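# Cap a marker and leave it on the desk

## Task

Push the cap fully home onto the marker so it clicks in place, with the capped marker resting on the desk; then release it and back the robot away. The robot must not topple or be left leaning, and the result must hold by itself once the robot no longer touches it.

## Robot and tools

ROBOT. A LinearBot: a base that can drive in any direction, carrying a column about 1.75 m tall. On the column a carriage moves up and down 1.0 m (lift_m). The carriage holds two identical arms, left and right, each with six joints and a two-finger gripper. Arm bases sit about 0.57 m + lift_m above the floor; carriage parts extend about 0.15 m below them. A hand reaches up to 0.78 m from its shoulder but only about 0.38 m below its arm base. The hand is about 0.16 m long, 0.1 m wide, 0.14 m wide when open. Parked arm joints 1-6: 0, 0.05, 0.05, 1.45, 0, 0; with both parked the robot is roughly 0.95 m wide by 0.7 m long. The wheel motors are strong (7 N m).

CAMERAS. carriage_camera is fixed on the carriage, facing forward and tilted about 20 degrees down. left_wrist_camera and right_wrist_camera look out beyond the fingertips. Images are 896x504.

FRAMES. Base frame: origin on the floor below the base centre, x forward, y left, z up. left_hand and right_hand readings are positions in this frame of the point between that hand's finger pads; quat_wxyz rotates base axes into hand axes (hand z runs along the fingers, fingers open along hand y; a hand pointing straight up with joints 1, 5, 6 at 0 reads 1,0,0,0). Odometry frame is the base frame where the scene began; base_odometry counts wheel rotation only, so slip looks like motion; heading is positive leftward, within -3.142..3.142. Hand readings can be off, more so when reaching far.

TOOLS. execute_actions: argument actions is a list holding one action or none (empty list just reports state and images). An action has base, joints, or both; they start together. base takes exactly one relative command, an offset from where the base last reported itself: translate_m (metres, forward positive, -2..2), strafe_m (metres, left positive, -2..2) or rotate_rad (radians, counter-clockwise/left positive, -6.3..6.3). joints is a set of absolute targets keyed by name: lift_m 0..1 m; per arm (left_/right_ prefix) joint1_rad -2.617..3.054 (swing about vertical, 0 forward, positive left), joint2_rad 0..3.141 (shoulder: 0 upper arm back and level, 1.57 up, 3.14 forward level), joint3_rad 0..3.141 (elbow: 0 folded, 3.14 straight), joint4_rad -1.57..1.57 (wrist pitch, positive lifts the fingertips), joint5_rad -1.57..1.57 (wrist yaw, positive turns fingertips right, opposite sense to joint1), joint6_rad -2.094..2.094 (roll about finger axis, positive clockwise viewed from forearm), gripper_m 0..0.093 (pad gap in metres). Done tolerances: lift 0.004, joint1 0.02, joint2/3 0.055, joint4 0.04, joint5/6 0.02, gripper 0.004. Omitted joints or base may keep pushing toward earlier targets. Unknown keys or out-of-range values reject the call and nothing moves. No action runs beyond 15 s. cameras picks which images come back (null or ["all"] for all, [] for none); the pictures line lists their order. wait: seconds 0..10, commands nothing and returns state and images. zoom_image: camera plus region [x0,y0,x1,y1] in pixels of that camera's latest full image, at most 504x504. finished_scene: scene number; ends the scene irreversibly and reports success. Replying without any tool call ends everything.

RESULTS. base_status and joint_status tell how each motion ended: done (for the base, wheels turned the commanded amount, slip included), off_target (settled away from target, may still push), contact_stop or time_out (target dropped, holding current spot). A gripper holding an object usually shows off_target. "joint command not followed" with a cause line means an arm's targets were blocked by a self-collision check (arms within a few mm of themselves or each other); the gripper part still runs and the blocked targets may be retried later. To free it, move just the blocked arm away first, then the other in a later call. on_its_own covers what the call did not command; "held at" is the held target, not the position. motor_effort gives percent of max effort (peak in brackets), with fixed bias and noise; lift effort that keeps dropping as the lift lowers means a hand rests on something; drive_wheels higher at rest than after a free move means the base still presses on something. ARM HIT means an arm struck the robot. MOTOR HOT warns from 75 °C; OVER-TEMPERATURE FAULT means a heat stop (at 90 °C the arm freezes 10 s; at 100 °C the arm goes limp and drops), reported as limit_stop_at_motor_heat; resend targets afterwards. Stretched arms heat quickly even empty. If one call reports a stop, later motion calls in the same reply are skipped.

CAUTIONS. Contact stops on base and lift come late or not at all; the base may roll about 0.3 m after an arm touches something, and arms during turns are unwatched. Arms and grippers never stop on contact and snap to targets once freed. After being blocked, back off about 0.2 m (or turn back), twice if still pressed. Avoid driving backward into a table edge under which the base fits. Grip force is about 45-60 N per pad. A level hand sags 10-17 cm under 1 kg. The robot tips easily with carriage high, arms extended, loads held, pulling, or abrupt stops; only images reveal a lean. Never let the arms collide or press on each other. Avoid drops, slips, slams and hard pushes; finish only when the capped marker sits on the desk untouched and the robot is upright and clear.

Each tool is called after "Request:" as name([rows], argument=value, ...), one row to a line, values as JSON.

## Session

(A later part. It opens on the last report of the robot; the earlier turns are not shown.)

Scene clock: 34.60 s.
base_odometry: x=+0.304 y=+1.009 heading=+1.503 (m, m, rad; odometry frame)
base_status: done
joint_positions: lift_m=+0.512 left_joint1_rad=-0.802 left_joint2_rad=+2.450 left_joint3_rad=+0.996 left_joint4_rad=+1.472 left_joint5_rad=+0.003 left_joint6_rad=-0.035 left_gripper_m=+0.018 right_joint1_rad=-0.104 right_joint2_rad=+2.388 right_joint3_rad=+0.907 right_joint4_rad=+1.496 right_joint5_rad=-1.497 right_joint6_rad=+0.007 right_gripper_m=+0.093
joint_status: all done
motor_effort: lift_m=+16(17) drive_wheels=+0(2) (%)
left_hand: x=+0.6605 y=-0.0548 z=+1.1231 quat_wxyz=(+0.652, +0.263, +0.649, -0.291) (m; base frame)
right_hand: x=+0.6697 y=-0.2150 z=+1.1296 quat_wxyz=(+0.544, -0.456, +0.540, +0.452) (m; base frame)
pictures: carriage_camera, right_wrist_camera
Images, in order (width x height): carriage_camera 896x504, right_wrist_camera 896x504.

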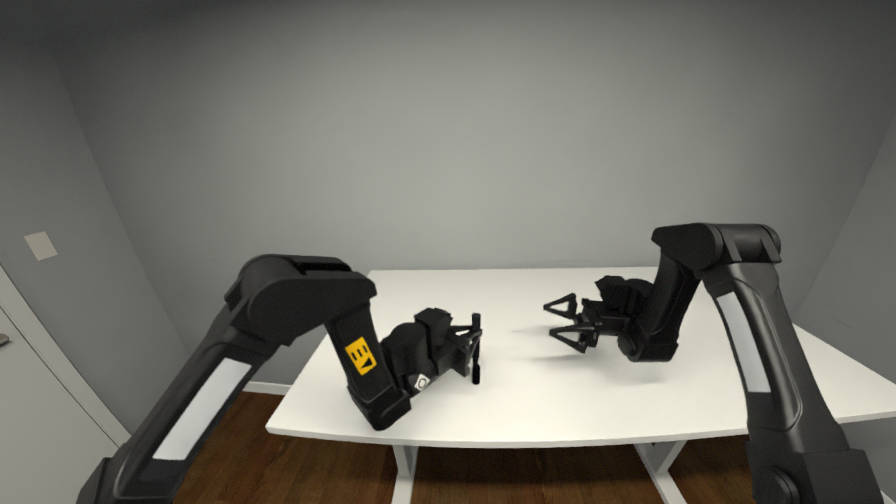

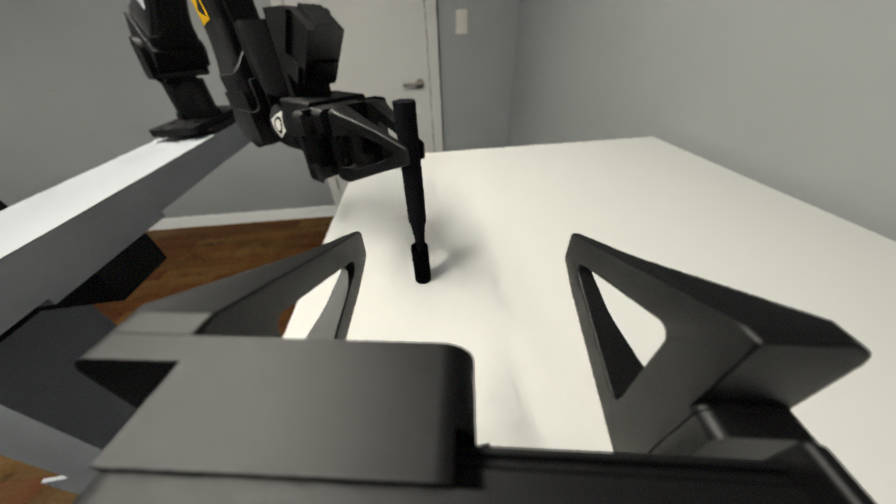

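Request:
execute_actions([
  {"base": {"strafe_m": -0.002}, "joints": {"lift_m": 0.472}},
], cameras=["right_wrist_camera"])

Request:
zoom_image(camera="right_wrist_camera", region=[340, 90, 500, 320])

Scene clock: 35.53 s.
base_odometry: x=+0.306 y=+1.009 heading=+1.503 (m, m, rad; odometry frame)
base_status: done
joint_positions: lift_m=+0.472 left_joint1_rad=-0.800 left_joint2_rad=+2.449 left_joint3_rad=+0.996 left_joint4_rad=+1.498 left_joint5_rad=+0.002 left_joint6_rad=-0.035 left_gripper_m=+0.018 right_joint1_rad=-0.102 right_joint2_rad=+2.389 right_joint3_rad=+0.906 right_joint4_rad=+1.496 right_joint5_rad=-1.498 right_joint6_rad=+0.007 right_gripper_m=+0.093
joint_status: all done
motor_effort: lift_m=+17(17) drive_wheels=-1(8) (%)
left_hand: x=+0.6613 y=-0.0538 z=+1.0898 quat_wxyz=(+0.660, +0.258, +0.641, -0.294) (m; base frame)
right_hand: x=+0.6690 y=-0.2142 z=+1.0891 quat_wxyz=(+0.543, -0.456, +0.540, +0.453) (m; base frame)
pictures: right_wrist_camera
Images, in order (width x height): right_wrist_camera 896x504.

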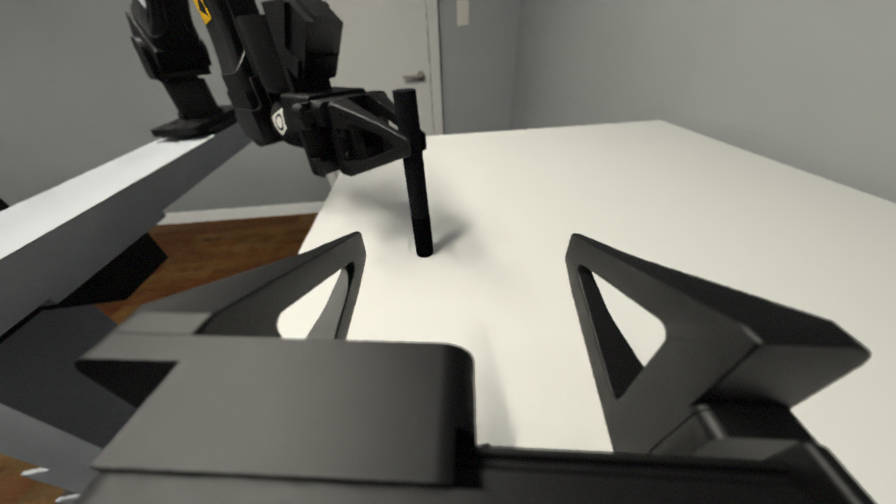

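Region (340, 90, 500, 320) of right_wrist_camera's 896x504 image, scaled by 2.191, with more detail than that image has; it fills the left 351 columns of this view, and the rest is white.

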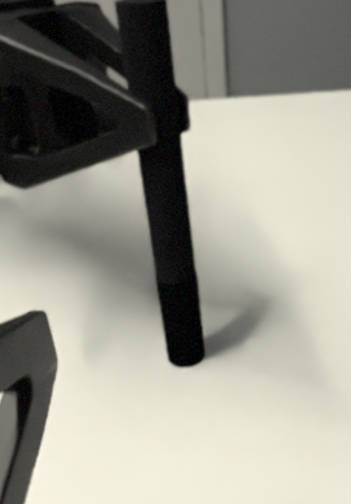

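Nearly seated; applying the extra press as before.

Request:
execute_actions([
  {"joints": {"left_joint4_rad": 1.34}},
], cameras=["right_wrist_camera"])

Request:
zoom_image(camera="right_wrist_camera", region=[385, 190, 465, 270])

Scene clock: 36.33 s.
base_odometry: x=+0.306 y=+1.009 heading=+1.503 (m, m, rad; odometry frame)
base_status: not commanded
joint_positions: lift_m=+0.472 left_joint1_rad=-0.800 left_joint2_rad=+2.433 left_joint3_rad=+0.996 left_joint4_rad=+1.453 left_joint5_rad=+0.002 left_joint6_rad=-0.034 left_gripper_m=+0.018 right_joint1_rad=-0.102 right_joint2_rad=+2.389 right_joint3_rad=+0.906 right_joint4_rad=+1.496 right_joint5_rad=-1.498 right_joint6_rad=+0.007 right_gripper_m=+0.093
joint_status: left_joint4_rad off_target (ended at +1.453, target +1.340)
motor_effort: lift_m=+17(17) drive_wheels=-1(1) (%)
left_hand: x=+0.6622 y=-0.0547 z=+1.0877 quat_wxyz=(+0.652, +0.262, +0.650, -0.289) (m; base frame)
right_hand: x=+0.6690 y=-0.2142 z=+1.0891 quat_wxyz=(+0.543, -0.456, +0.540, +0.453) (m; base frame)
pictures: right_wrist_camera
Images, in order (width x height): right_wrist_camera 896x504.

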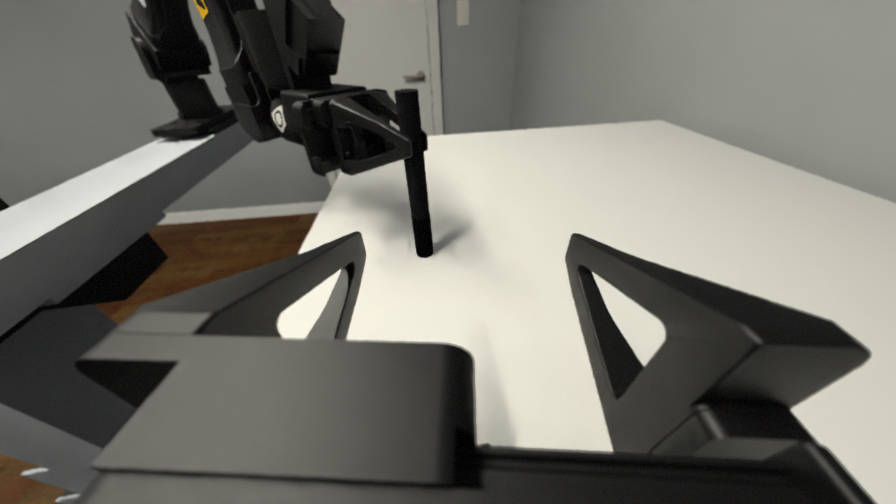

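Region (385, 190, 465, 270) of right_wrist_camera's 896x504 image, scaled by 6.300, with more detail than that image has.

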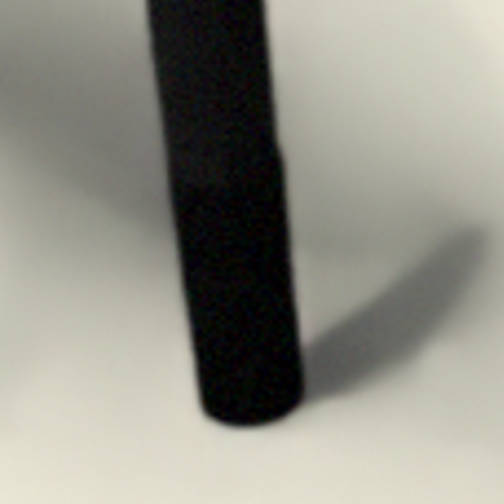

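Request:
execute_actions([
  {"joints": {"left_joint4_rad": 1.47, "lift_m": 0.665}},
], cameras=["right_wrist_camera"])

Request:
execute_actions([
  {"joints": {"left_joint1_rad": -0.4, "left_joint2_rad": 2.826, "left_joint3_rad": 2.035, "left_joint4_rad": -0.746, "right_joint1_rad": 0, "right_joint2_rad": 0.05, "right_joint3_rad": 0.05, "right_joint4_rad": 1.45, "right_joint5_rad": 0, "right_joint6_rad": 0}},
], cameras=["carriage_camera"])

Scene clock: 37.77 s.
base_odometry: x=+0.306 y=+1.009 heading=+1.503 (m, m, rad; odometry frame)
base_status: not commanded
joint_positions: lift_m=+0.665 left_joint1_rad=-0.800 left_joint2_rad=+2.447 left_joint3_rad=+0.996 left_joint4_rad=+1.460 left_joint5_rad=+0.001 left_joint6_rad=-0.034 left_gripper_m=+0.018 right_joint1_rad=-0.102 right_joint2_rad=+2.389 right_joint3_rad=+0.906 right_joint4_rad=+1.500 right_joint5_rad=-1.498 right_joint6_rad=+0.007 right_gripper_m=+0.093
joint_status: all done
motor_effort: lift_m=+18(22) drive_wheels=-2(1) (%)
left_hand: x=+0.6616 y=-0.0540 z=+1.2743 quat_wxyz=(+0.649, +0.263, +0.653, -0.288) (m; base frame)
right_hand: x=+0.6689 y=-0.2142 z=+1.2822 quat_wxyz=(+0.544, -0.457, +0.539, +0.452) (m; base frame)
pictures: right_wrist_camera
Images, in order (width x height): right_wrist_camera 896x504.

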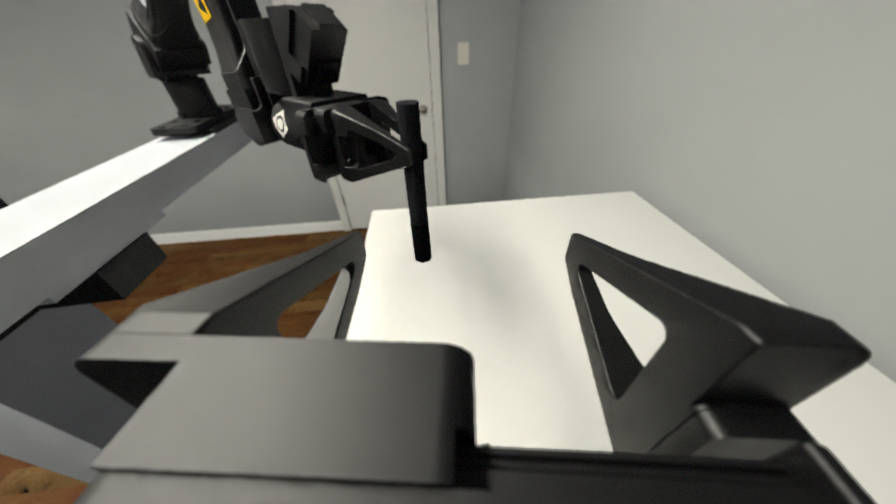

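Scene clock: 39.93 s.
base_odometry: x=+0.306 y=+1.009 heading=+1.503 (m, m, rad; odometry frame)
base_status: not commanded
joint_positions: lift_m=+0.665 left_joint1_rad=-0.393 left_joint2_rad=+2.834 left_joint3_rad=+2.019 left_joint4_rad=-0.741 left_joint5_rad=-0.005 left_joint6_rad=-0.034 left_gripper_m=+0.018 right_joint1_rad=+0.006 right_joint2_rad=+0.066 right_joint3_rad=+0.071 right_joint4_rad=+1.451 right_joint5_rad=-0.006 right_joint6_rad=+0.007 right_gripper_m=+0.093
joint_status: all done
motor_effort: lift_m=+19(18) drive_wheels=-1(0) (%)
left_hand: x=+0.7231 y=+0.1602 z=+1.0359 quat_wxyz=(+0.007, +0.179, +0.984, +0.001) (m; base frame)
right_hand: x=+0.3026 y=-0.3449 z=+1.6621 quat_wxyz=(+0.998, -0.003, +0.057, +0.006) (m; base frame)
pictures: carriage_camera
Images, in order (width x height): carriage_camera 896x504.

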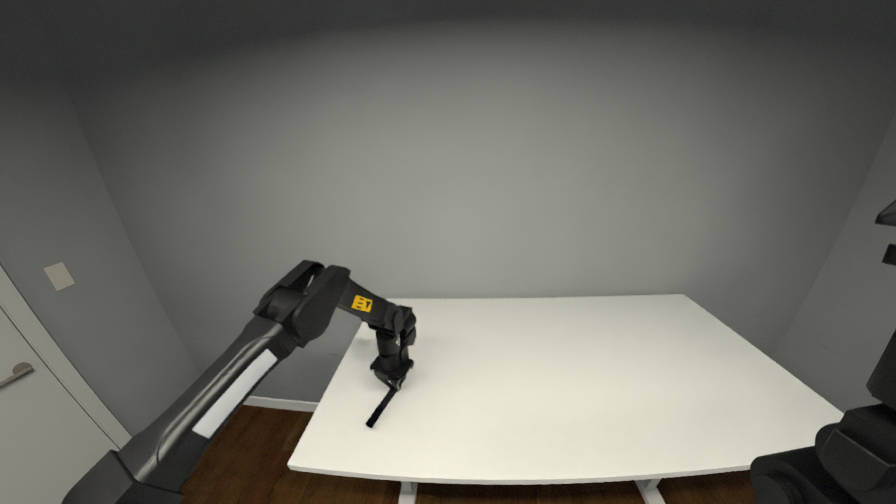

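Request:
execute_actions([
  {"joints": {"lift_m": 0.61}},
], cameras=["carriage_camera", "left_wrist_camera"])

Scene clock: 40.77 s.
base_odometry: x=+0.306 y=+1.009 heading=+1.503 (m, m, rad; odometry frame)
base_status: not commanded
joint_positions: lift_m=+0.610 left_joint1_rad=-0.393 left_joint2_rad=+2.840 left_joint3_rad=+2.019 left_joint4_rad=-0.745 left_joint5_rad=-0.003 left_joint6_rad=-0.034 left_gripper_m=+0.018 right_joint1_rad=+0.006 right_joint2_rad=+0.066 right_joint3_rad=+0.068 right_joint4_rad=+1.451 right_joint5_rad=-0.005 right_joint6_rad=+0.007 right_gripper_m=+0.093
joint_status: all done
motor_effort: lift_m=+16(17) drive_wheels=-1(1) (%)
left_hand: x=+0.7203 y=+0.1611 z=+0.9783 quat_wxyz=(+0.002, +0.179, +0.984, +0.001) (m; base frame)
right_hand: x=+0.3036 y=-0.3450 z=+1.6064 quat_wxyz=(+0.998, -0.002, +0.059, +0.006) (m; base frame)
pictures: carriage_camera, left_wrist_camera
Images, in order (width x height): carriage_camera 896x504, left_wrist_camera 896x504.

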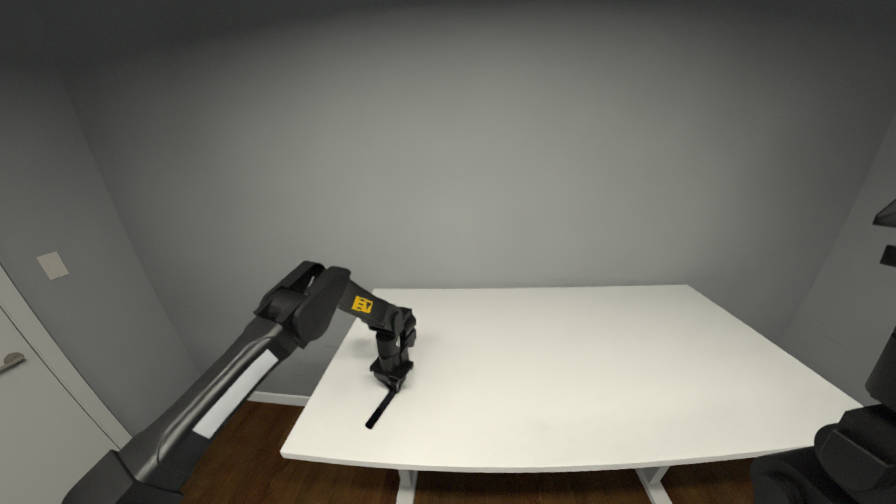

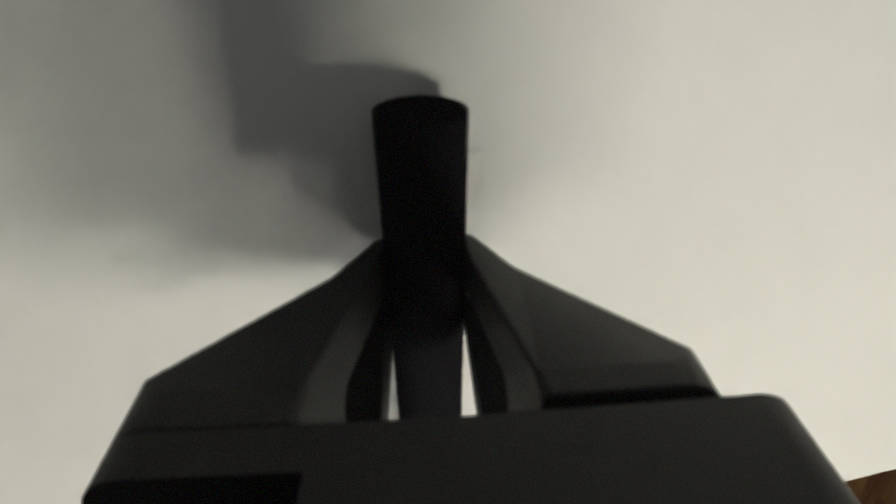

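Request:
execute_actions([
  {"joints": {"left_gripper_m": 0.07, "lift_m": 0.608}},
], cameras=[])

Request:
execute_actions([
  {"joints": {"lift_m": 0.68}},
], cameras=[])

Request:
execute_actions([
  {"base": {"translate_m": -0.2}, "joints": {"left_joint1_rad": 0, "left_joint2_rad": 0.05, "left_joint3_rad": 0.05, "left_joint4_rad": 1.45, "left_joint5_rad": 0, "left_joint6_rad": 0}},
], cameras=["carriage_camera"])

Request:
zoom_image(camera="carriage_camera", region=[320, 310, 480, 430])

Scene clock: 41.63 s.
base_odometry: x=+0.306 y=+1.009 heading=+1.503 (m, m, rad; odometry frame)
base_status: not commanded
joint_positions: lift_m=+0.608 left_joint1_rad=-0.393 left_joint2_rad=+2.839 left_joint3_rad=+2.019 left_joint4_rad=-0.745 left_joint5_rad=-0.003 left_joint6_rad=-0.034 left_gripper_m=+0.070 right_joint1_rad=+0.006 right_joint2_rad=+0.066 right_joint3_rad=+0.068 right_joint4_rad=+1.451 right_joint5_rad=-0.005 right_joint6_rad=+0.007 right_gripper_m=+0.093
joint_status: all done
motor_effort: lift_m=+16(15) drive_wheels=-1(1) (%)
left_hand: x=+0.7206 y=+0.1609 z=+0.9769 quat_wxyz=(+0.003, +0.179, +0.984, +0.001) (m; base frame)
right_hand: x=+0.3036 y=-0.3450 z=+1.6045 quat_wxyz=(+0.998, -0.002, +0.059, +0.006) (m; base frame)
pictures: none
No camera images: the call's "cameras" was empty. Leave "cameras" out to get every camera's image.

Scene clock: 42.47 s.
base_odometry: x=+0.306 y=+1.009 heading=+1.503 (m, m, rad; odometry frame)
base_status: not commanded
joint_positions: lift_m=+0.680 left_joint1_rad=-0.393 left_joint2_rad=+2.832 left_joint3_rad=+2.019 left_joint4_rad=-0.746 left_joint5_rad=-0.003 left_joint6_rad=-0.034 left_gripper_m=+0.070 right_joint1_rad=+0.006 right_joint2_rad=+0.066 right_joint3_rad=+0.068 right_joint4_rad=+1.451 right_joint5_rad=-0.005 right_joint6_rad=+0.007 right_gripper_m=+0.093
joint_status: all done
motor_effort: lift_m=+19(22) drive_wheels=-1(1) (%)
left_hand: x=+0.7225 y=+0.1601 z=+1.0521 quat_wxyz=(+0.006, +0.179, +0.984, +0.000) (m; base frame)
right_hand: x=+0.3036 y=-0.3451 z=+1.6762 quat_wxyz=(+0.998, -0.002, +0.059, +0.006) (m; base frame)
pictures: none
No camera images: the call's "cameras" was empty. Leave "cameras" out to get every camera's image.

Scene clock: 44.90 s.
base_odometry: x=+0.293 y=+0.809 heading=+1.503 (m, m, rad; odometry frame)
base_status: done
joint_positions: lift_m=+0.680 left_joint1_rad=+0.003 left_joint2_rad=+0.059 left_joint3_rad=+0.064 left_joint4_rad=+1.452 left_joint5_rad=-0.004 left_joint6_rad=-0.004 left_gripper_m=+0.070 right_joint1_rad=+0.006 right_joint2_rad=+0.066 right_joint3_rad=+0.068 right_joint4_rad=+1.451 right_joint5_rad=-0.005 right_joint6_rad=+0.007 right_gripper_m=+0.093
joint_status: all done
motor_effort: lift_m=+19(18) drive_wheels=-3(11) (%)
left_hand: x=+0.3022 y=+0.3469 z=+1.6753 quat_wxyz=(+0.998, -0.002, +0.057, -0.001) (m; base frame)
right_hand: x=+0.3036 y=-0.3451 z=+1.6761 quat_wxyz=(+0.998, -0.002, +0.059, +0.006) (m; base frame)
pictures: carriage_camera
Images, in order (width x height): carriage_camera 896x504.

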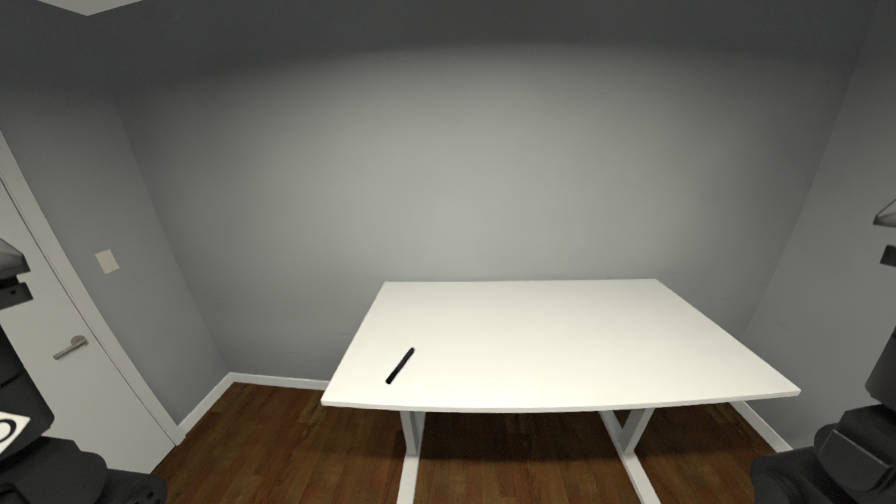

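Region (320, 310, 480, 430) of carriage_camera's 896x504 image, scaled by 3.150, with more detail than that image has; it fills the top 378 rows of this view, and the rest is white.

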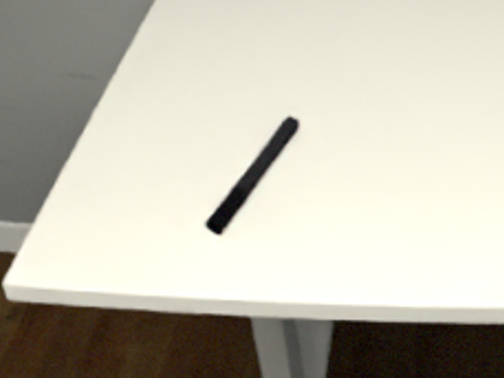

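The capped marker is lying on the desk and the robot is clear.

Request:
finished_scene(scene=2)

The scene is finished: the task was done.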